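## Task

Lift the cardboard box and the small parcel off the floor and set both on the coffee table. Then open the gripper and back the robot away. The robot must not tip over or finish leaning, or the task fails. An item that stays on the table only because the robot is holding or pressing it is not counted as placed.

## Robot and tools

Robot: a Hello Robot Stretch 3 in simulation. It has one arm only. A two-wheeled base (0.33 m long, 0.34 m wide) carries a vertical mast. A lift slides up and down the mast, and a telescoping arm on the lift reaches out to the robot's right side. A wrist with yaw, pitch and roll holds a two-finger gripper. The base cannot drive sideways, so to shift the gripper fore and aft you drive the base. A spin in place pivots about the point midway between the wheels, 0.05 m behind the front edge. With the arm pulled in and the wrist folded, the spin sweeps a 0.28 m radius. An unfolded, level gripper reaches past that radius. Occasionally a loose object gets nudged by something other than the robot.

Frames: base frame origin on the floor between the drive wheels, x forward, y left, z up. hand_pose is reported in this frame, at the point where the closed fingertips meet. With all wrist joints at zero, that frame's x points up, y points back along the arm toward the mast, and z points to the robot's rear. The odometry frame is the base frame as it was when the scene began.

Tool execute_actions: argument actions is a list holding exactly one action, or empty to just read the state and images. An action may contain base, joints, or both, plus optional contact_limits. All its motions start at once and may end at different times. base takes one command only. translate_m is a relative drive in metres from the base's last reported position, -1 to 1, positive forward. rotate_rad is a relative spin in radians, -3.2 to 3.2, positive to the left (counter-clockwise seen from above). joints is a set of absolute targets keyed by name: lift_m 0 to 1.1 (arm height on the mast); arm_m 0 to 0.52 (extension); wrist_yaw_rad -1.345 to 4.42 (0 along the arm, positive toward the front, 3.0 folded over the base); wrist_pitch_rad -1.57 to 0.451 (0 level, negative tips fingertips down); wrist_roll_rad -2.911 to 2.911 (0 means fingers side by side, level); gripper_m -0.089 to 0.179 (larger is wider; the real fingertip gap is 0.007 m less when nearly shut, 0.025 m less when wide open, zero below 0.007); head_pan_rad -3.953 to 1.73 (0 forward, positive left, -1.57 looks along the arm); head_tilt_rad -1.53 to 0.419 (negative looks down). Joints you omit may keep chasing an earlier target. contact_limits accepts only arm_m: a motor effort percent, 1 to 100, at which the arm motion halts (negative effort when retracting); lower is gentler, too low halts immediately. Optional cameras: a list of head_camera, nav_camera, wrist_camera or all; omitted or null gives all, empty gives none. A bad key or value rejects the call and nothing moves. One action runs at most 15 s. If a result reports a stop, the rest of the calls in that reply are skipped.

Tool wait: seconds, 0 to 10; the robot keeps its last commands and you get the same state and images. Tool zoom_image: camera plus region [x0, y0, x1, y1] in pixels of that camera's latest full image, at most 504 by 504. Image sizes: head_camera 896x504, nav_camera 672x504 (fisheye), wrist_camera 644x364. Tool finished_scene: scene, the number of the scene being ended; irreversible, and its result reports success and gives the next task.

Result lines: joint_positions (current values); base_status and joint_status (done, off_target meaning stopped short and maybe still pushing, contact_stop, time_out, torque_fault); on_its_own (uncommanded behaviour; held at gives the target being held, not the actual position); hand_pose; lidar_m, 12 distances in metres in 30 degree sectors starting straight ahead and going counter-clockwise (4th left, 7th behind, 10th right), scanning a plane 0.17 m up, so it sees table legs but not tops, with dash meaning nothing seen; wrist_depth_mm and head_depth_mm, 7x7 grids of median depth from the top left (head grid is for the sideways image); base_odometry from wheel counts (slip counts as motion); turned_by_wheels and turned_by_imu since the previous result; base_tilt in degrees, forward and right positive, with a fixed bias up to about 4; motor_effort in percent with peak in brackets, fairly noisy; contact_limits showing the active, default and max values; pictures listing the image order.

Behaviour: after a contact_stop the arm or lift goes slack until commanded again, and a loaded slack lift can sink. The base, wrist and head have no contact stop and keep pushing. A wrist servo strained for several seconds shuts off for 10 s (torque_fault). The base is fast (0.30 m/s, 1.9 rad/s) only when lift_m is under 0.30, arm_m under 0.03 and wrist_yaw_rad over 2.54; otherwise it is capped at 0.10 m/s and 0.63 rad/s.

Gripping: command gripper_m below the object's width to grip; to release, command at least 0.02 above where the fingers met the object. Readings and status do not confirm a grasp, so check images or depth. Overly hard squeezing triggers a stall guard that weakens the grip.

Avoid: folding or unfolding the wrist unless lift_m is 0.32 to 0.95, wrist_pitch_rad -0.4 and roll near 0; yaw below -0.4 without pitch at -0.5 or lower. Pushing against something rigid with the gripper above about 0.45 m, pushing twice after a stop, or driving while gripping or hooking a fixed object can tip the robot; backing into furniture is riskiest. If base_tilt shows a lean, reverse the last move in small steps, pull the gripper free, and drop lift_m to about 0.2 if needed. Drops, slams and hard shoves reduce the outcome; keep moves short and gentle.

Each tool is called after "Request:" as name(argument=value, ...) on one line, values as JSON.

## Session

Request:
execute_actions(actions=[])

Scene clock: 0.00 s.
base_odometry: x=+0.000 y=+0.000 heading=+0.000 (m, m, rad; odometry frame)
turned_by_wheels: +0.000 (rad since the last result)
turned_by_imu: +0.000 (rad since the last result)
base_tilt: forward=-1.0 right=+0.5 (deg)
lidar_m: 2.63 2.09 1.48 1.80 1.68 1.63 1.72 1.75 1.41 1.64 2.16 2.10
head_depth_mm: 1647 2487 2494 2470 2448 2029 2364 / 1650 2584 2670 2646 2617 2576 2481 / 1656 2769 2822 2832 2787 2757 2485 / 1893 2795 3028 2987 2985 2972 2429 / 1915 2816 3200 3190 3162 3142 2427 / 1917 2799 2914 2914 2956 2970 2419 / 1931 2529 2544 2580 2563 2568 2396
base_status: not commanded
joint_positions: lift_m=+0.470 arm_m=+0.001 wrist_yaw_rad=+3.036 wrist_pitch_rad=-0.578 wrist_roll_rad=-0.006 gripper_m=+0.037 head_pan_rad=+0.001 head_tilt_rad=-0.001
joint_status: not commanded
motor_effort: left_wheel=+0 right_wheel=+0 lift_m=+40 arm_m=-1 wrist_yaw_rad=+1 wrist_pitch_rad=+5 wrist_roll_rad=+1 gripper_m=+0 head_pan_rad=+0 head_tilt_rad=+2 (%)
hand_pose: x=+0.0000 y=+0.0544 z=+0.4489 quat_wxyz=(+0.237, +0.685, +0.167, +0.668) (m; base frame)
wrist_depth_mm: - - - - - - - / - - - - - - - / 940 922 - - - - - / 787 804 796 852 852 832 859 / 679 691 - 726 734 711 732 / 606 617 - 626 647 637 630 / 532 559 - 577 564 558 573
pictures: head_camera (sideways: a quarter turn clockwise sets it upright), nav_camera (sideways: a quarter turn counterclockwise sets it upright), wrist_camera
Images, in order (width x height): head_camera 896x504, nav_camera 672x504, wrist_camera 644x364.

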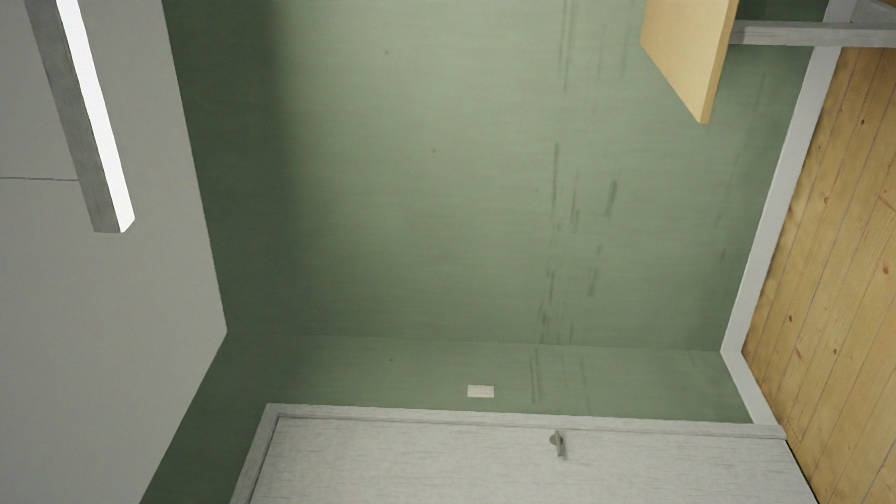

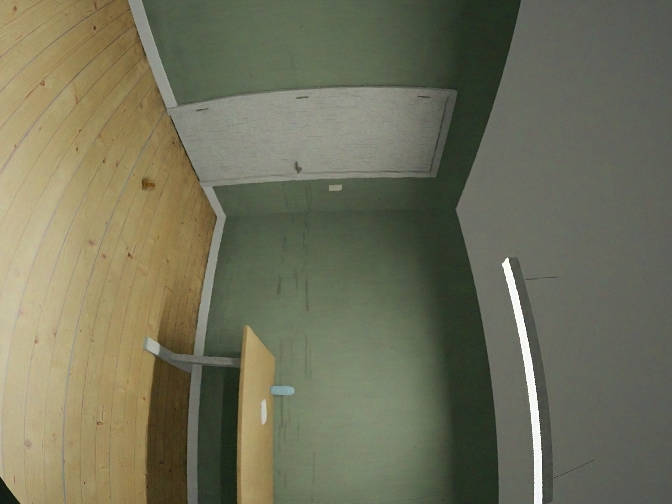

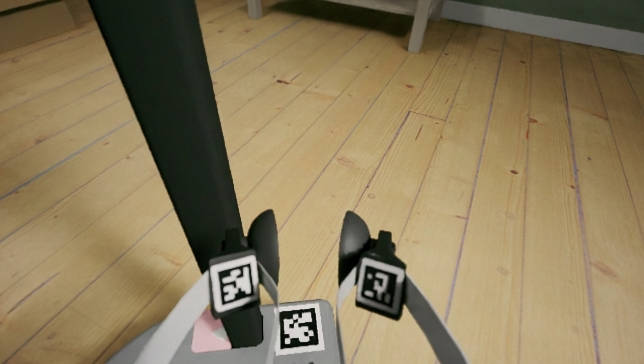

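Request:
zoom_image(camera="nav_camera", region=[110, 150, 194, 220])

Request:
execute_actions(actions=[{"joints": {"head_pan_rad": -1.4, "head_tilt_rad": -0.75, "lift_m": 0.40, "wrist_pitch_rad": -0.4}}], cameras=["head_camera", "nav_camera"])

Region (110, 150, 194, 220) of nav_camera's 672x504 image, scaled by 6.000, with more detail than that image has.

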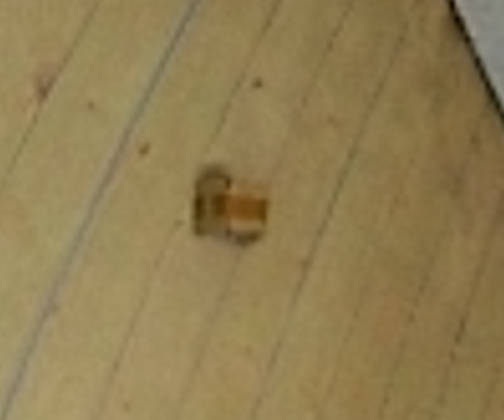

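Scene clock: 2.27 s.
base_odometry: x=+0.000 y=+0.000 heading=+0.000 (m, m, rad; odometry frame)
turned_by_wheels: +0.000 (rad since the last result)
turned_by_imu: +0.000 (rad since the last result)
base_tilt: forward=-1.1 right=+0.4 (deg)
lidar_m: 2.64 2.09 1.48 1.80 1.67 1.63 1.72 1.75 1.40 1.64 2.15 2.10
head_depth_mm: 1559 1701 1897 1877 1670 1403 1214 / 1730 1689 1937 1955 1652 1390 1210 / 1894 2112 2350 2007 1644 1385 1200 / 2075 2313 2500 2006 1626 1379 1197 / 2299 2603 2560 1961 1620 1373 1193 / 2582 2925 2532 1960 1619 1363 1187 / 2510 2808 2495 1947 1604 1354 1180
base_status: not commanded
joint_positions: lift_m=+0.400 arm_m=+0.001 wrist_yaw_rad=+3.036 wrist_pitch_rad=-0.420 wrist_roll_rad=-0.006 gripper_m=+0.037 head_pan_rad=-1.393 head_tilt_rad=-0.740
joint_status: all done
motor_effort: left_wheel=+0(0) right_wheel=+0(0) lift_m=+35(33) arm_m=-1(1) wrist_yaw_rad=+0(1) wrist_pitch_rad=+9(10) wrist_roll_rad=+1(1) gripper_m=+0(0) head_pan_rad=-5(59) head_tilt_rad=-5(48) (%)
hand_pose: x=+0.0024 y=+0.0770 z=+0.4123 quat_wxyz=(+0.184, +0.696, +0.112, +0.685) (m; base frame)
wrist_depth_mm: - - - - - - - / - - - - - - - / - - - - - - - / 866 877 916 874 905 941 941 / 736 738 - 754 761 775 800 / 601 607 - 626 647 646 664 / 523 531 - 555 563 555 567
pictures: head_camera (sideways: a quarter turn clockwise sets it upright), nav_camera (sideways: a quarter turn counterclockwise sets it upright)
Images, in order (width x height): head_camera 896x504, nav_camera 672x504.

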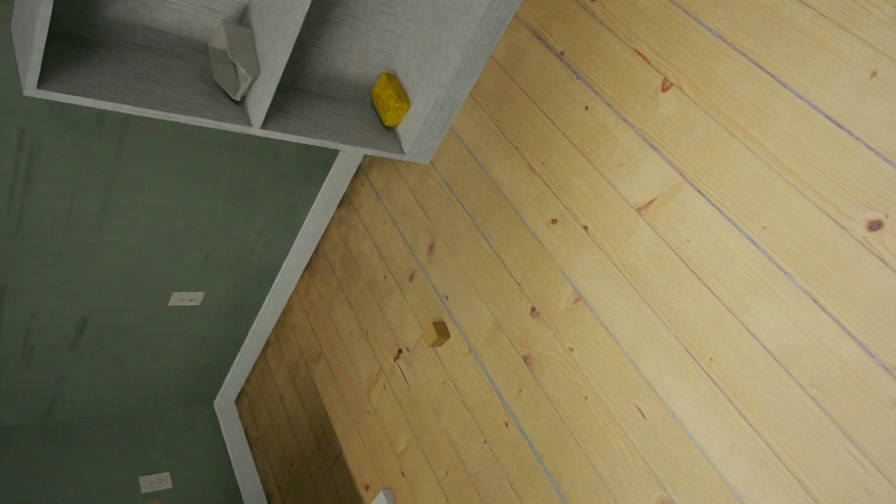

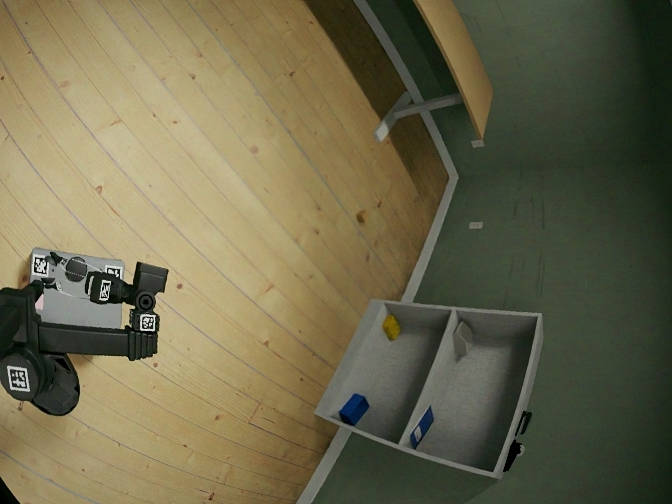

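Request:
zoom_image(camera="head_camera", region=[400, 300, 472, 366])

Region (400, 300, 472, 366) of head_camera's 896x504 image, scaled by 7.000, with more detail than that image has; it fills the top 462 rows of this view, and the rest is white.

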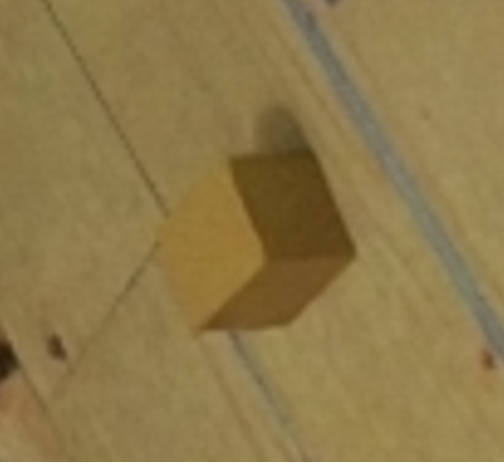

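Request:
execute_actions(actions=[{"base": {"rotate_rad": -1.134}, "joints": {"lift_m": 0.293, "arm_m": 0.022, "wrist_yaw_rad": 2.62, "head_pan_rad": 1.45, "head_tilt_rad": -0.6}}], cameras=["head_camera", "nav_camera"])

Scene clock: 28.00 s.
base_odometry: x=+0.000 y=+0.000 heading=-1.134 (m, m, rad; odometry frame)
turned_by_wheels: -1.134 (rad since the last result)
turned_by_imu: -1.151 (rad since the last result)
base_tilt: forward=-1.0 right=+0.5 (deg)
lidar_m: 2.16 2.09 2.11 2.14 1.48 1.80 1.71 1.63 1.67 1.79 1.41 1.64
head_depth_mm: 2599 2763 3004 2488 1891 1533 1290 / 2747 3032 3202 2466 1870 1527 1286 / 2499 2832 3081 2412 1858 1512 1280 / 2304 2528 2875 2413 1859 1507 1272 / 2147 2326 2595 2391 1841 1491 1265 / 2001 2194 2403 2379 1819 1492 1263 / 1896 2034 2233 2340 1822 1488 1257
base_status: done
joint_positions: lift_m=+0.293 arm_m=+0.022 wrist_yaw_rad=+2.623 wrist_pitch_rad=-0.419 wrist_roll_rad=-0.006 gripper_m=+0.037 head_pan_rad=+1.443 head_tilt_rad=-0.605
joint_status: all done
motor_effort: left_wheel=+3(10) right_wheel=-2(7) lift_m=+36(32) arm_m=+2(3) wrist_yaw_rad=-4(6) wrist_pitch_rad=+9(9) wrist_roll_rad=+1(1) gripper_m=+0(0) head_pan_rad=+5(60) head_tilt_rad=+3(22) (%)
hand_pose: x=+0.0898 y=+0.0280 z=+0.3055 quat_wxyz=(+0.320, +0.704, -0.034, +0.633) (m; base frame)
wrist_depth_mm: - - - - - - - / - - - - - - - / 897 907 908 922 960 - - / 700 708 715 735 752 754 764 / 575 580 599 598 623 629 617 / 501 511 - 505 528 518 528 / - - 438 440 438 446 451
pictures: head_camera (sideways: a quarter turn clockwise sets it upright), nav_camera (sideways: a quarter turn counterclockwise sets it upright)
Images, in order (width x height): head_camera 896x504, nav_camera 672x504.

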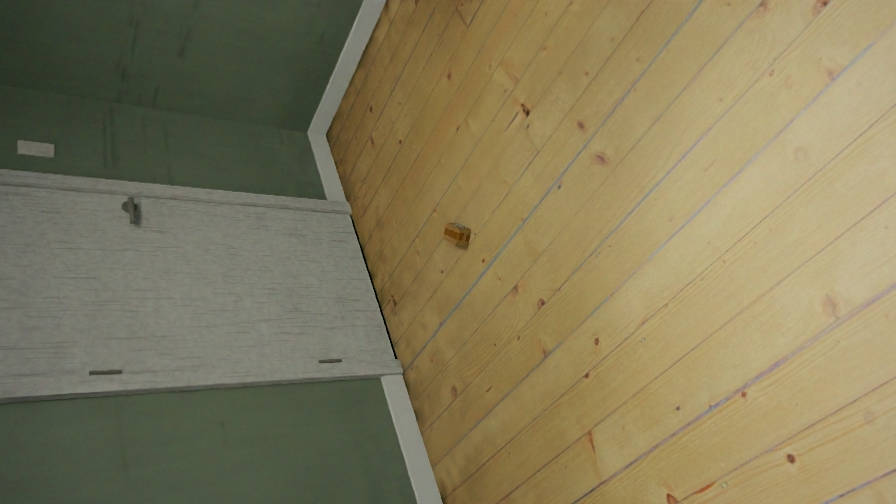

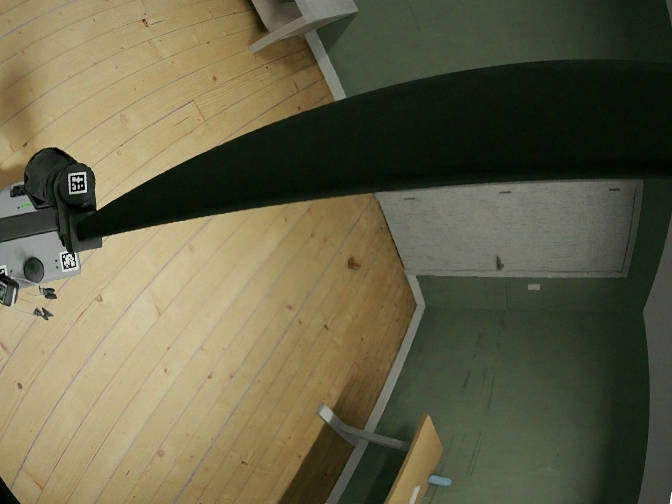

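Request:
zoom_image(camera="head_camera", region=[422, 202, 494, 268])

Request:
execute_actions(actions=[{"base": {"translate_m": 1.0}, "joints": {"head_pan_rad": -0.25, "head_tilt_rad": -1.15}}], cameras=["head_camera"])

Region (422, 202, 494, 268) of head_camera's 896x504 image, scaled by 7.000, with more detail than that image has; it fills the top 462 rows of this view, and the rest is white.

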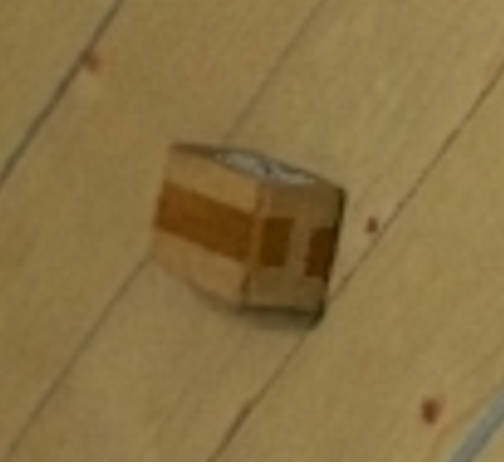

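Scene clock: 33.67 s.
base_odometry: x=+0.423 y=-0.906 heading=-1.134 (m, m, rad; odometry frame)
turned_by_wheels: +0.000 (rad since the last result)
turned_by_imu: +0.000 (rad since the last result)
base_tilt: forward=-1.0 right=+0.4 (deg)
lidar_m: 1.63 1.19 1.55 2.28 2.58 2.26 2.60 2.48 1.73 1.15 0.87 1.22
head_depth_mm: 1278 1467 1582 1451 1330 1231 1129 / 1403 1631 1609 1456 1323 1236 - / 1540 1732 1608 1442 1321 1211 - / 1728 1773 1594 1436 1310 1205 - / 1881 1768 1579 1429 1311 1209 - / 1922 1770 1564 1423 1294 1194 1122 / 1853 1746 1557 1422 1298 1192 1102
base_status: done
joint_positions: lift_m=+0.293 arm_m=+0.022 wrist_yaw_rad=+2.623 wrist_pitch_rad=-0.419 wrist_roll_rad=-0.006 gripper_m=+0.037 head_pan_rad=-0.243 head_tilt_rad=-1.137
joint_status: all done
motor_effort: left_wheel=+2(12) right_wheel=-1(6) lift_m=+36(36) arm_m=+2(2) wrist_yaw_rad=-3(5) wrist_pitch_rad=+9(9) wrist_roll_rad=+1(1) gripper_m=+0(0) head_pan_rad=-5(59) head_tilt_rad=-7(45) (%)
hand_pose: x=+0.0898 y=+0.0280 z=+0.3055 quat_wxyz=(+0.320, +0.704, -0.034, +0.633) (m; base frame)
wrist_depth_mm: - - - - - - - / - - - - - - - / 878 890 938 946 - 975 - / 698 709 692 736 752 782 774 / 579 574 618 603 604 610 614 / 495 503 - 509 517 514 525 / - - 438 439 434 444 454
pictures: head_camera (sideways: a quarter turn clockwise sets it upright)
Images, in order (width x height): head_camera 896x504.

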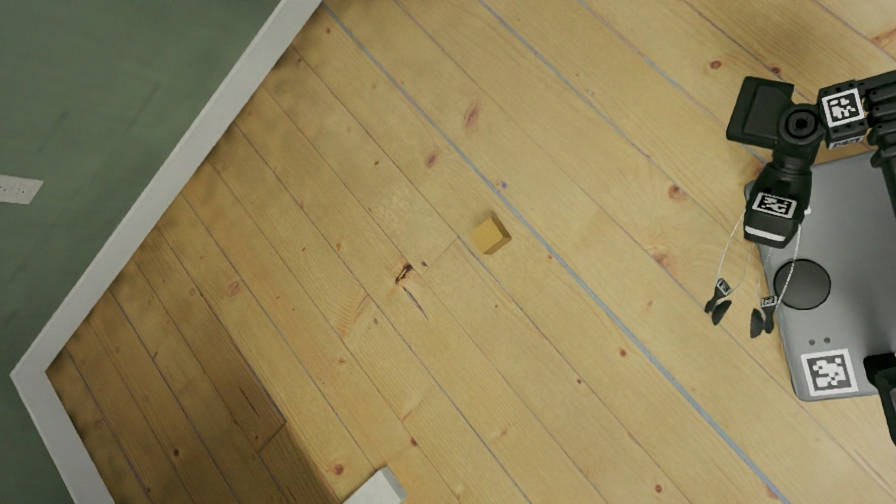

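Request:
zoom_image(camera="head_camera", region=[454, 202, 526, 268])

Request:
zoom_image(camera="head_camera", region=[680, 60, 896, 420])

Region (454, 202, 526, 268) of head_camera's 896x504 image, scaled by 7.000, with more detail than that image has; it fills the top 462 rows of this view, and the rest is white.

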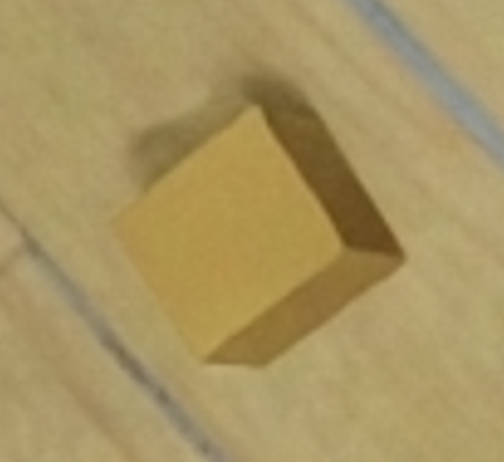

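Region (680, 60, 896, 420) of head_camera's 896x504 image, scaled by 1.400, with more detail than that image has; it fills the left 302 columns of this view, and the rest is white.

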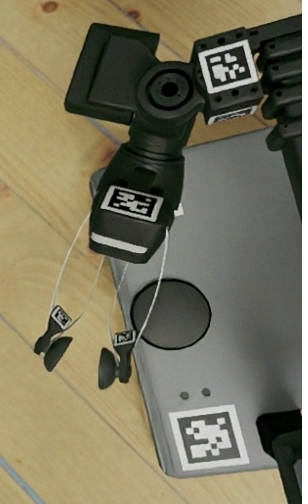

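Request:
execute_actions(actions=[{"base": {"rotate_rad": 0.94}, "joints": {"lift_m": 0.097, "arm_m": 0.302, "wrist_yaw_rad": 1.04, "wrist_pitch_rad": -0.5, "gripper_m": 0.13, "head_pan_rad": 1.62, "head_tilt_rad": -0.5}}], cameras=["head_camera", "wrist_camera"])

Scene clock: 46.17 s.
base_odometry: x=+0.423 y=-0.906 heading=-0.194 (m, m, rad; odometry frame)
turned_by_wheels: +0.940 (rad since the last result)
turned_by_imu: +0.954 (rad since the last result)
base_tilt: forward=-1.1 right=+0.4 (deg)
lidar_m: 1.67 1.55 2.55 2.25 2.71 2.48 1.97 1.15 0.87 1.20 1.50 1.19
head_depth_mm: 2201 2329 2546 2676 2147 1675 1370 / 2286 2433 2636 2792 2127 1666 1368 / 2363 2548 2770 2912 2095 1654 1356 / 2476 2694 2931 2819 2063 1629 1362 / 2621 2805 2931 2663 2084 1624 1351 / 2714 2953 3102 2773 2042 1614 1339 / 2831 3128 3301 2750 2028 1614 1335
base_status: done
joint_positions: lift_m=+0.097 arm_m=+0.302 wrist_yaw_rad=+1.042 wrist_pitch_rad=-0.512 wrist_roll_rad=-0.006 gripper_m=+0.130 head_pan_rad=+1.613 head_tilt_rad=-0.507
joint_status: all done
motor_effort: left_wheel=-2(8) right_wheel=+2(7) lift_m=+36(33) arm_m=+2(2) wrist_yaw_rad=-3(5) wrist_pitch_rad=+5(10) wrist_roll_rad=+1(1) gripper_m=+0(80) head_pan_rad=+5(60) head_tilt_rad=+5(41) (%)
hand_pose: x=+0.1612 y=-0.5535 z=+0.0893 quat_wxyz=(+0.684, +0.495, -0.502, +0.187) (m; base frame)
wrist_depth_mm: 670 667 748 790 801 821 696 / 501 520 526 540 556 578 572 / 398 398 409 413 414 433 439 / 326 328 333 338 344 352 356 / 273 285 279 283 287 295 297 / 239 - 241 191 248 256 256 / 212 209 214 168 217 215 224
pictures: head_camera (sideways: a quarter turn clockwise sets it upright), wrist_camera
Images, in order (width x height): head_camera 896x504, wrist_camera 644x364.

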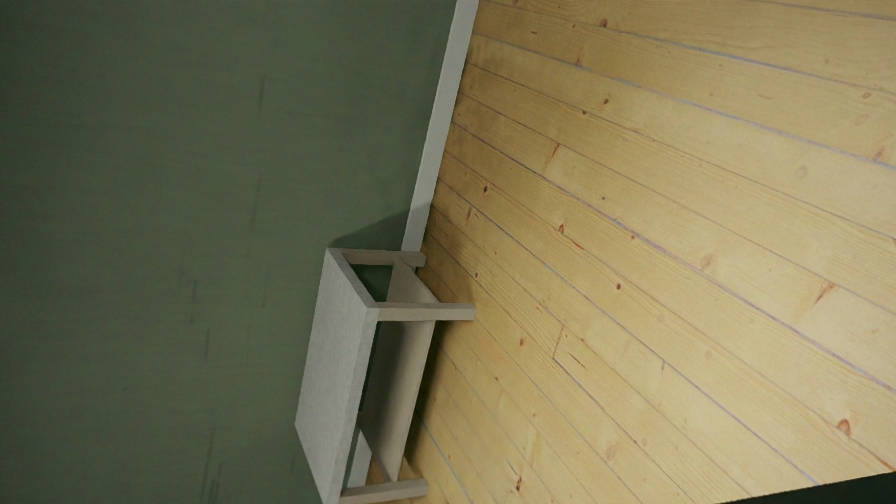

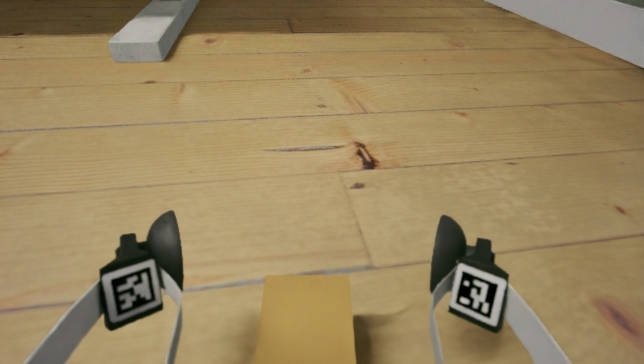

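Request:
execute_actions(actions=[])

Scene clock: 50.90 s.
base_odometry: x=+0.423 y=-0.906 heading=-0.194 (m, m, rad; odometry frame)
turned_by_wheels: +0.000 (rad since the last result)
turned_by_imu: +0.000 (rad since the last result)
base_tilt: forward=-1.0 right=+0.5 (deg)
lidar_m: 1.66 1.55 2.56 2.26 2.71 2.47 1.97 1.15 0.87 1.20 1.50 1.19
head_depth_mm: 2173 2348 2519 2677 2138 1665 1376 / 2287 2419 2629 2771 2112 1669 1377 / 2385 2553 2790 2890 2101 1650 1359 / 2466 2687 2905 2846 2085 1633 1351 / 2584 2823 2934 2669 2069 1613 1344 / 2692 2959 3103 2770 2037 1623 1341 / 2844 3148 3309 2755 2040 1602 1332
base_status: done
joint_positions: lift_m=+0.097 arm_m=+0.302 wrist_yaw_rad=+1.042 wrist_pitch_rad=-0.512 wrist_roll_rad=-0.006 gripper_m=+0.130 head_pan_rad=+1.613 head_tilt_rad=-0.507
joint_status: all done
motor_effort: left_wheel=-2(8) right_wheel=+2(7) lift_m=+35(33) arm_m=+2(2) wrist_yaw_rad=-4(5) wrist_pitch_rad=+5(10) wrist_roll_rad=+1(1) gripper_m=+0(80) head_pan_rad=+4(60) head_tilt_rad=+4(41) (%)
hand_pose: x=+0.1612 y=-0.5535 z=+0.0893 quat_wxyz=(+0.684, +0.495, -0.502, +0.187) (m; base frame)
wrist_depth_mm: 706 674 724 770 784 824 712 / 500 511 525 540 550 563 584 / 397 402 407 412 421 427 445 / 325 325 333 343 341 349 352 / 277 284 282 286 289 294 298 / 238 - 243 191 249 255 252 / 212 209 215 167 218 215 223
pictures: head_camera (sideways: a quarter turn clockwise sets it upright), nav_camera (sideways: a quarter turn counterclockwise sets it upright), wrist_camera
Images, in order (width x height): head_camera 896x504, nav_camera 672x504, wrist_camera 644x364.

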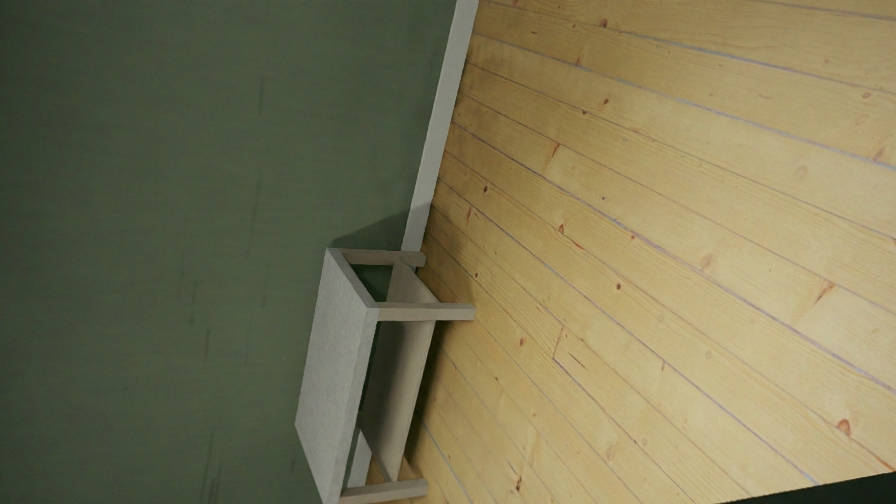

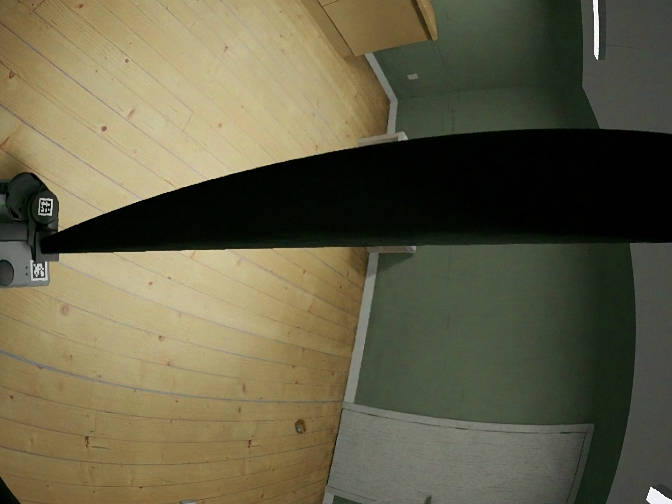

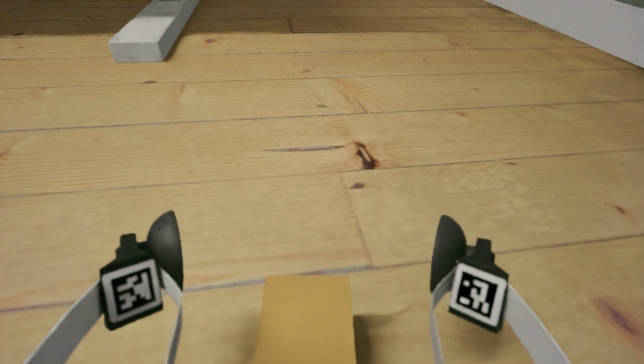

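Request:
execute_actions(actions=[{"joints": {"lift_m": 0.04, "wrist_pitch_rad": -0.53, "gripper_m": 0.105, "head_pan_rad": 0.97, "head_tilt_rad": -0.59}}])

Scene clock: 59.60 s.
base_odometry: x=+0.423 y=-0.906 heading=-0.194 (m, m, rad; odometry frame)
turned_by_wheels: +0.000 (rad since the last result)
turned_by_imu: -0.001 (rad since the last result)
base_tilt: forward=-1.1 right=+0.5 (deg)
lidar_m: 1.66 1.55 2.55 2.26 2.71 2.48 1.97 1.15 0.87 1.20 1.50 1.19
head_depth_mm: 2459 2719 2960 2590 1937 1571 1308 / 2383 2628 2961 2556 1933 1554 1297 / 2312 2564 2829 2519 1919 1540 1295 / 2273 2506 2782 2477 1897 1544 1294 / 2247 2444 2753 2481 1888 1528 1286 / 2215 2422 2687 2464 1867 1514 1280 / 2168 2373 2613 2420 1861 1504 1270
base_status: not commanded
joint_positions: lift_m=+0.040 arm_m=+0.302 wrist_yaw_rad=+1.042 wrist_pitch_rad=-0.542 wrist_roll_rad=-0.006 gripper_m=+0.105 head_pan_rad=+0.977 head_tilt_rad=-0.582
joint_status: all done
motor_effort: left_wheel=-2(3) right_wheel=+2(2) lift_m=+35(37) arm_m=+2(2) wrist_yaw_rad=-2(2) wrist_pitch_rad=+5(7) wrist_roll_rad=+1(1) gripper_m=+0(79) head_pan_rad=-5(53) head_tilt_rad=-4(14) (%)
hand_pose: x=+0.1574 y=-0.5513 z=+0.0261 quat_wxyz=(+0.687, +0.503, -0.494, +0.177) (m; base frame)
wrist_depth_mm: 461 476 491 503 523 537 559 / 345 349 358 362 373 385 393 / 274 279 283 290 296 303 306 / 230 232 233 237 241 245 248 / 194 202 191 139 209 209 209 / 170 175 127 121 178 180 181 / 155 149 148 136 157 159 160
pictures: head_camera (sideways: a quarter turn clockwise sets it upright), nav_camera (sideways: a quarter turn counterclockwise sets it upright), wrist_camera
Images, in order (width x height): head_camera 896x504, nav_camera 672x504, wrist_camera 644x364.

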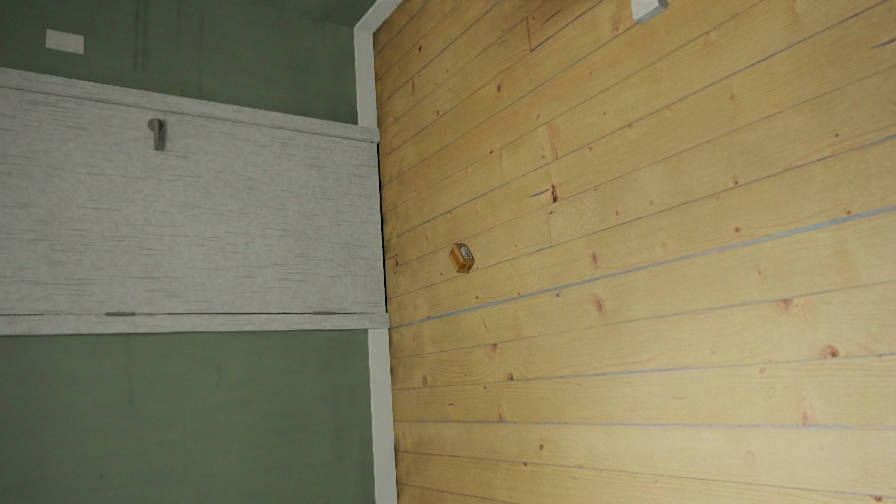

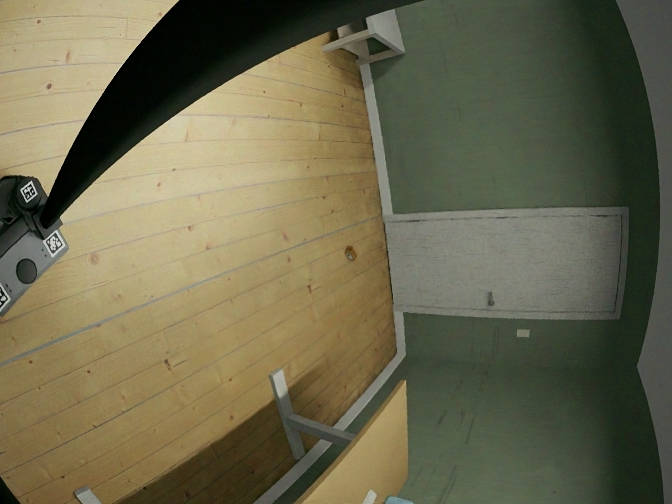

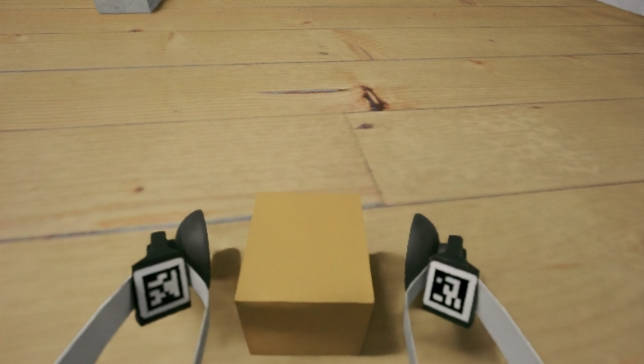

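Request:
zoom_image(camera="head_camera", region=[420, 220, 510, 295])

Request:
execute_actions(actions=[{"joints": {"gripper_m": 0.019}}], cameras=["wrist_camera", "head_camera"])

Region (420, 220, 510, 295) of head_camera's 896x504 image, scaled by 5.600, with more detail than that image has.

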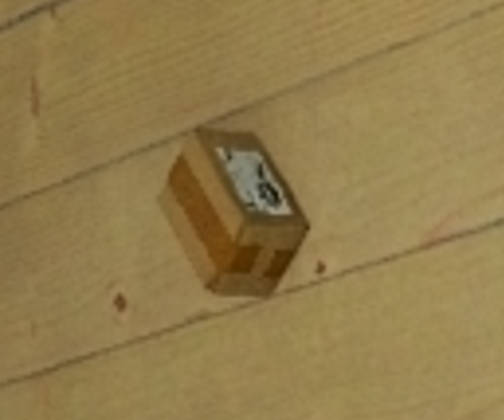

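Scene clock: 62.40 s.
base_odometry: x=+0.423 y=-0.906 heading=-0.194 (m, m, rad; odometry frame)
turned_by_wheels: +0.000 (rad since the last result)
turned_by_imu: +0.000 (rad since the last result)
base_tilt: forward=-1.0 right=+0.4 (deg)
lidar_m: 1.67 1.55 2.56 2.26 2.71 2.47 1.97 1.14 0.87 1.20 1.49 1.19
head_depth_mm: 2441 2735 2960 2572 1941 1566 1308 / 2382 2626 2906 2529 1926 1557 1298 / 2322 2579 2873 2539 1923 1541 1294 / 2262 2522 2773 2482 1907 1530 1292 / 2252 2430 2718 2479 1887 1532 1281 / 2198 2418 2660 2446 1889 1514 1268 / 2190 2367 2629 2409 1854 1509 1268
base_status: not commanded
joint_positions: lift_m=+0.040 arm_m=+0.302 wrist_yaw_rad=+1.042 wrist_pitch_rad=-0.542 wrist_roll_rad=-0.006 gripper_m=+0.020 head_pan_rad=+0.977 head_tilt_rad=-0.582
joint_status: all done
motor_effort: left_wheel=-2(1) right_wheel=+2(2) lift_m=+35(35) arm_m=+2(2) wrist_yaw_rad=-3(3) wrist_pitch_rad=+5(5) wrist_roll_rad=+1(1) gripper_m=-22(93) head_pan_rad=-5(5) head_tilt_rad=-4(4) (%)
hand_pose: x=+0.1574 y=-0.5513 z=+0.0260 quat_wxyz=(+0.687, +0.503, -0.494, +0.176) (m; base frame)
wrist_depth_mm: 462 478 493 509 530 530 575 / 345 348 363 368 377 389 396 / 275 278 282 289 295 300 305 / 229 231 234 235 244 245 248 / 195 196 146 139 210 207 210 / 171 172 121 121 - 180 181 / 150 152 150 137 157 159 161
pictures: head_camera (sideways: a quarter turn clockwise sets it upright), wrist_camera
Images, in order (width x height): head_camera 896x504, wrist_camera 644x364.

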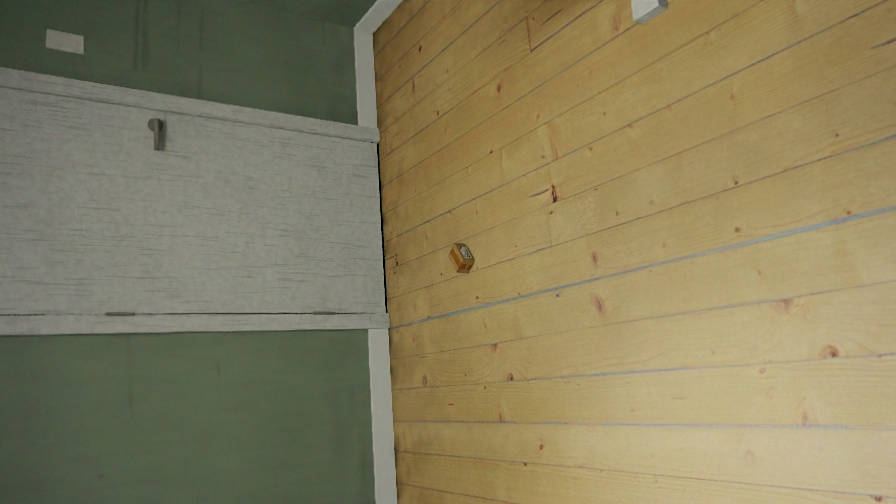

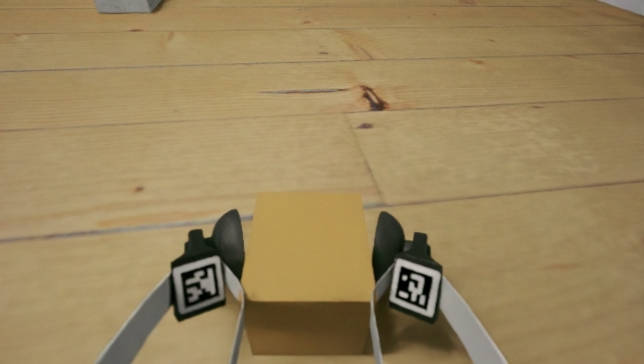

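Request:
execute_actions(actions=[], cameras=["wrist_camera"])

Scene clock: 80.37 s.
base_odometry: x=+0.423 y=-0.906 heading=-0.194 (m, m, rad; odometry frame)
turned_by_wheels: +0.000 (rad since the last result)
turned_by_imu: +0.000 (rad since the last result)
base_tilt: forward=-1.0 right=+0.4 (deg)
lidar_m: 1.67 1.55 2.56 2.25 2.71 2.47 1.97 1.15 0.87 1.20 1.50 1.19
head_depth_mm: 2435 2700 2988 2565 1955 1568 1310 / 2379 2623 2936 2543 1925 1558 1305 / 2322 2600 2871 2530 1921 1541 1297 / 2275 2506 2816 2491 1919 1532 1290 / 2245 2444 2725 2481 1887 1526 1287 / 2221 2445 2714 2447 1853 1513 1279 / 2180 2358 2632 2424 1859 1510 1269
base_status: not commanded
joint_positions: lift_m=+0.040 arm_m=+0.302 wrist_yaw_rad=+1.042 wrist_pitch_rad=-0.542 wrist_roll_rad=-0.006 gripper_m=+0.026 head_pan_rad=+0.977 head_tilt_rad=-0.582
joint_status: all done
on_its_own: gripper_m is held at +0.025, not at your +0.019, by its stall guard, which is not easing now
motor_effort: left_wheel=-2(1) right_wheel=+2(2) lift_m=+36(35) arm_m=+2(2) wrist_yaw_rad=-3(3) wrist_pitch_rad=+5(5) wrist_roll_rad=+1(1) gripper_m=-19(93) head_pan_rad=-5(5) head_tilt_rad=-5(4) (%)
hand_pose: x=+0.1574 y=-0.5513 z=+0.0260 quat_wxyz=(+0.687, +0.503, -0.494, +0.176) (m; base frame)
wrist_depth_mm: 456 476 483 504 516 542 559 / 346 353 358 373 383 387 397 / 274 279 288 286 293 302 306 / 226 231 233 239 238 246 249 / 196 197 147 139 210 209 210 / 170 174 122 121 - 179 181 / 151 152 150 137 157 159 160
pictures: wrist_camera
Images, in order (width x height): wrist_camera 644x364.

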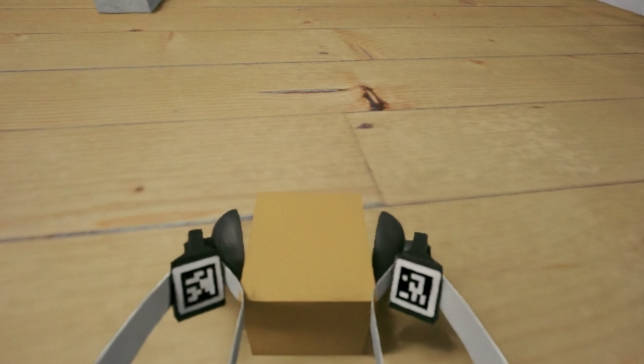

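Request:
execute_actions(actions=[{"base": {"rotate_rad": -1.78}, "joints": {"lift_m": 0.293, "arm_m": 0.02, "wrist_pitch_rad": -0.4, "wrist_yaw_rad": 2.62, "head_pan_rad": -1.2, "head_tilt_rad": -0.7}}], cameras=["wrist_camera", "nav_camera"])

Scene clock: 85.57 s.
base_odometry: x=+0.423 y=-0.906 heading=-1.974 (m, m, rad; odometry frame)
turned_by_wheels: -1.780 (rad since the last result)
turned_by_imu: -1.809 (rad since the last result)
base_tilt: forward=-1.1 right=+0.4 (deg)
lidar_m: 0.87 1.32 1.19 1.65 1.83 2.55 2.57 2.26 2.49 2.47 1.15 1.14
head_depth_mm: 2812 3034 2921 2179 1730 1440 1241 / 2798 3192 2886 2172 1717 1439 1236 / 2317 2723 2863 2148 1705 1429 1224 / 1986 2253 2505 2115 1698 1417 1216 / 1713 1914 2155 2114 1696 1416 1214 / 1509 1654 1844 1945 1641 1405 1212 / 1349 1450 1269 1440 1537 1396 1206
base_status: done
joint_positions: lift_m=+0.293 arm_m=+0.020 wrist_yaw_rad=+2.617 wrist_pitch_rad=-0.423 wrist_roll_rad=-0.006 gripper_m=+0.026 head_pan_rad=-1.193 head_tilt_rad=-0.692
joint_status: all done
on_its_own: gripper_m is held at +0.025, not at your +0.019, by its stall guard, which is not easing now
motor_effort: left_wheel=+2(10) right_wheel=-2(8) lift_m=+45(44) arm_m=-4(4) wrist_yaw_rad=+3(5) wrist_pitch_rad=+11(11) wrist_roll_rad=+1(1) gripper_m=-19(20) head_pan_rad=-5(60) head_tilt_rad=-6(21) (%)
hand_pose: x=+0.0908 y=+0.0283 z=+0.3043 quat_wxyz=(+0.323, +0.704, -0.034, +0.631) (m; base frame)
wrist_depth_mm: - - - - - - 990 / - - - - - - 993 / 880 875 911 917 966 - 914 / 704 729 727 727 745 755 764 / 561 574 151 142 626 611 621 / 492 512 123 121 - 523 523 / - - 143 133 447 443 448
pictures: nav_camera (sideways: a quarter turn counterclockwise sets it upright), wrist_camera
Images, in order (width x height): nav_camera 672x504, wrist_camera 644x364.

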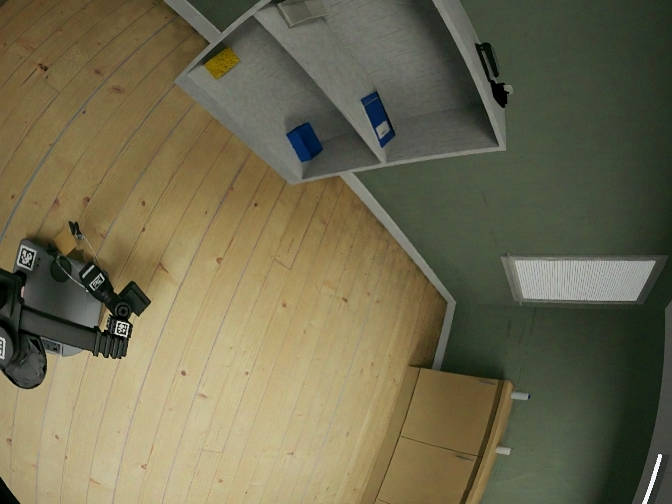

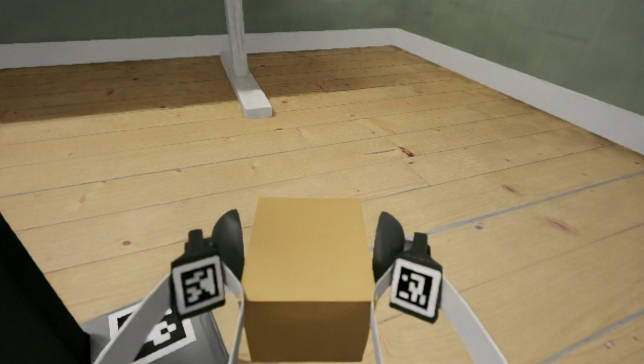

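Request:
execute_actions(actions=[{"base": {"translate_m": -1.0}, "joints": {"head_pan_rad": -2.6, "head_tilt_rad": -0.72}}])

Scene clock: 91.47 s.
base_odometry: x=+0.815 y=+0.014 heading=-1.974 (m, m, rad; odometry frame)
turned_by_wheels: +0.000 (rad since the last result)
turned_by_imu: -0.002 (rad since the last result)
base_tilt: forward=-1.1 right=+0.5 (deg)
lidar_m: 1.86 1.80 1.84 1.37 1.91 1.59 1.58 1.34 2.00 2.31 2.53 1.96
head_depth_mm: 1487 1608 1770 1930 1702 1426 1229 / 1589 1733 1921 2030 1696 1410 1223 / 1718 1896 1952 2043 1681 1407 1214 / 1869 2079 1745 1869 1667 1403 1209 / 2035 2248 1888 1987 1662 1395 1199 / 2254 2456 2079 2034 1655 1389 1202 / 2501 2846 2297 2036 1639 1383 1187
base_status: done
joint_positions: lift_m=+0.293 arm_m=+0.020 wrist_yaw_rad=+2.617 wrist_pitch_rad=-0.423 wrist_roll_rad=-0.006 gripper_m=+0.026 head_pan_rad=-2.593 head_tilt_rad=-0.712
joint_status: all done
on_its_own: gripper_m is held at +0.025, not at your +0.019, by its stall guard, which is not easing now
motor_effort: left_wheel=+3(8) right_wheel=-2(9) lift_m=+45(45) arm_m=-3(3) wrist_yaw_rad=+4(4) wrist_pitch_rad=+11(10) wrist_roll_rad=+1(1) gripper_m=-19(20) head_pan_rad=-5(61) head_tilt_rad=-4(11) (%)
hand_pose: x=+0.0908 y=+0.0284 z=+0.3043 quat_wxyz=(+0.323, +0.704, -0.034, +0.631) (m; base frame)
wrist_depth_mm: - - - - - - - / - - - - - - - / 867 902 895 943 928 - - / 686 697 737 716 742 730 764 / 555 582 151 141 627 614 622 / 494 495 122 122 - 515 522 / - - 145 134 442 447 443
pictures: head_camera (sideways: a quarter turn clockwise sets it upright), nav_camera (sideways: a quarter turn counterclockwise sets it upright), wrist_camera
Images, in order (width x height): head_camera 896x504, nav_camera 672x504, wrist_camera 644x364.

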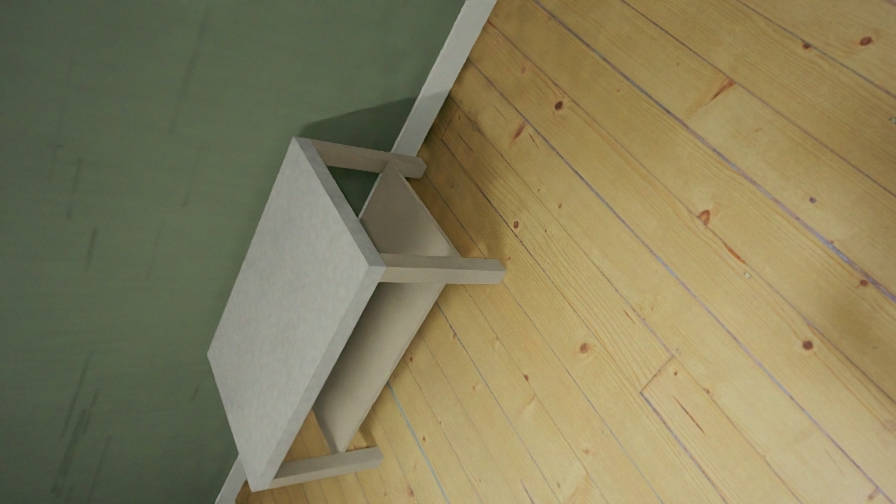

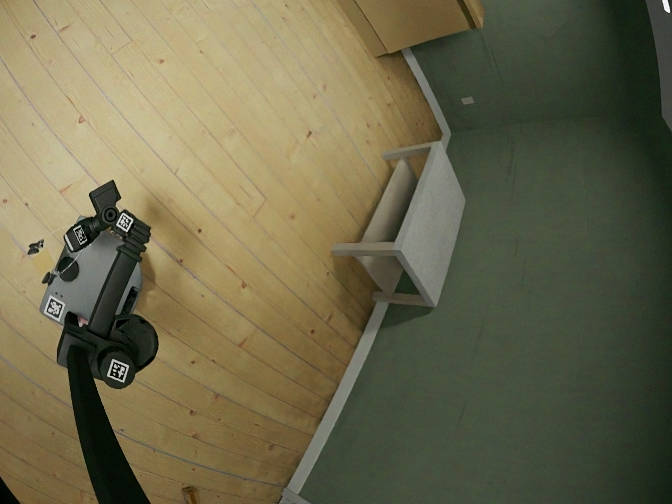

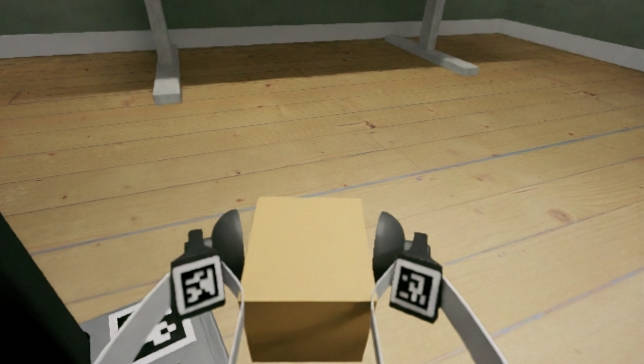

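Request:
execute_actions(actions=[{"base": {"translate_m": -0.97}, "joints": {"head_pan_rad": 1.4, "head_tilt_rad": -1.06}}])

Scene clock: 100.73 s.
base_odometry: x=+1.195 y=+0.906 heading=-1.974 (m, m, rad; odometry frame)
turned_by_wheels: +0.000 (rad since the last result)
turned_by_imu: -0.002 (rad since the last result)
base_tilt: forward=-1.0 right=+0.5 (deg)
lidar_m: 2.84 2.45 1.79 1.45 0.78 0.64 0.63 0.70 0.72 0.72 2.37 2.87
head_depth_mm: 1959 2025 1757 1543 1381 1243 1131 / 1972 2024 1739 1535 1371 1239 1128 / 1981 2006 1721 1512 1359 1235 1125 / 1994 1978 1728 1497 1359 1225 1128 / 1972 1962 1703 1504 1349 1234 - / 1993 1950 1698 1499 1345 1248 - / 1944 1898 1688 1494 1374 - -
base_status: done
joint_positions: lift_m=+0.293 arm_m=+0.020 wrist_yaw_rad=+2.617 wrist_pitch_rad=-0.423 wrist_roll_rad=-0.006 gripper_m=+0.026 head_pan_rad=+1.393 head_tilt_rad=-1.047
joint_status: all done
on_its_own: gripper_m is held at +0.025, not at your +0.019, by its stall guard, which is not easing now
motor_effort: left_wheel=+2(7) right_wheel=-2(8) lift_m=+45(45) arm_m=-3(4) wrist_yaw_rad=+5(3) wrist_pitch_rad=+11(11) wrist_roll_rad=+1(1) gripper_m=-20(19) head_pan_rad=+5(60) head_tilt_rad=-8(34) (%)
hand_pose: x=+0.0908 y=+0.0284 z=+0.3043 quat_wxyz=(+0.323, +0.704, -0.034, +0.631) (m; base frame)
wrist_depth_mm: - - - - - - - / - - - - - - - / 892 870 912 923 991 - - / 687 672 696 704 743 739 753 / 587 569 151 142 631 612 617 / 494 489 122 121 - 512 524 / - - 144 133 442 440 451
pictures: head_camera (sideways: a quarter turn clockwise sets it upright), nav_camera (sideways: a quarter turn counterclockwise sets it upright), wrist_camera
Images, in order (width x height): head_camera 896x504, nav_camera 672x504, wrist_camera 644x364.

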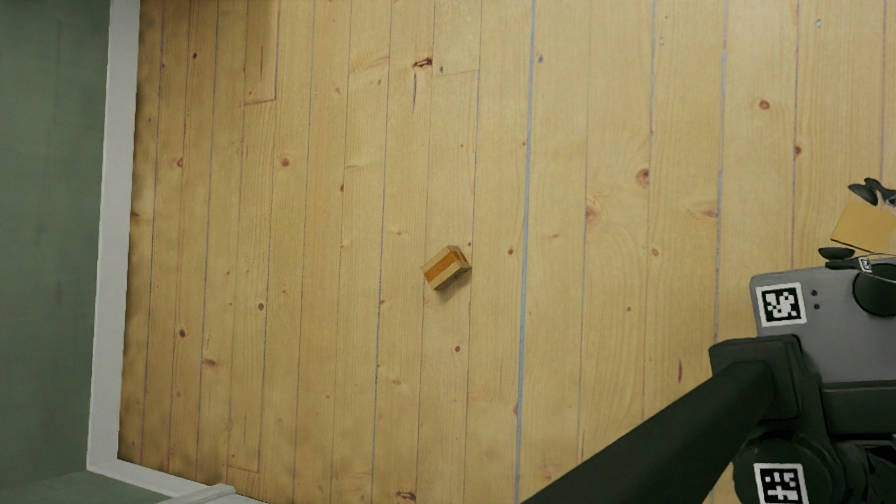

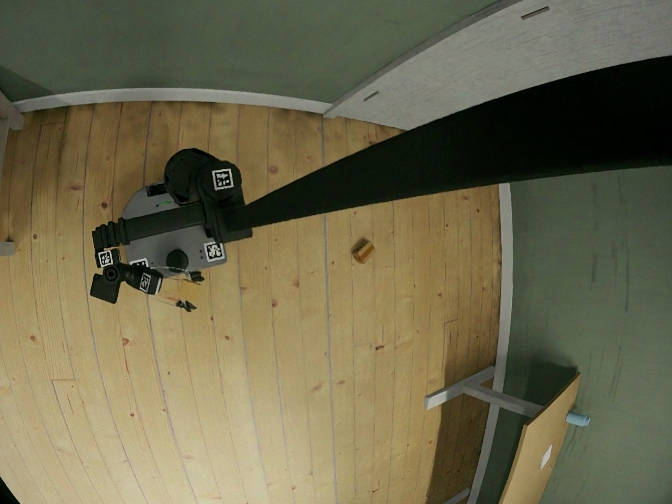

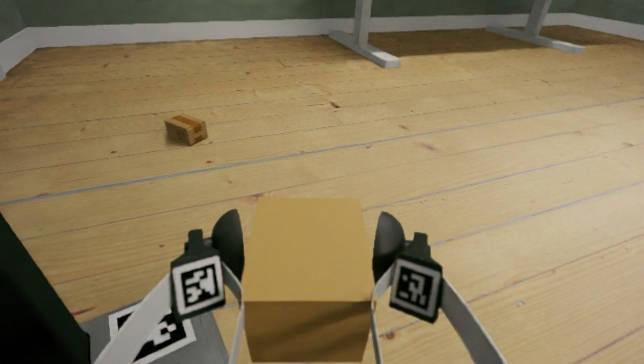

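Request:
zoom_image(camera="head_camera", region=[400, 230, 490, 305])

Request:
zoom_image(camera="wrist_camera", region=[150, 100, 230, 160])

Region (400, 230, 490, 305) of head_camera's 896x504 image, scaled by 5.600, with more detail than that image has.

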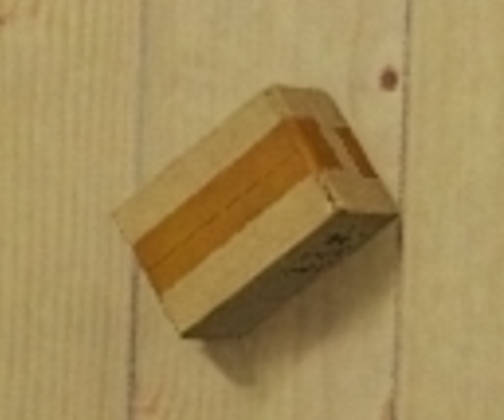

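Region (150, 100, 230, 160) of wrist_camera's 644x364 image, scaled by 6.300; it fills the top 378 rows of this view, and the rest is white.

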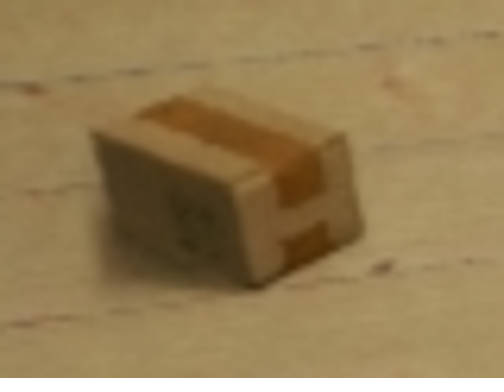

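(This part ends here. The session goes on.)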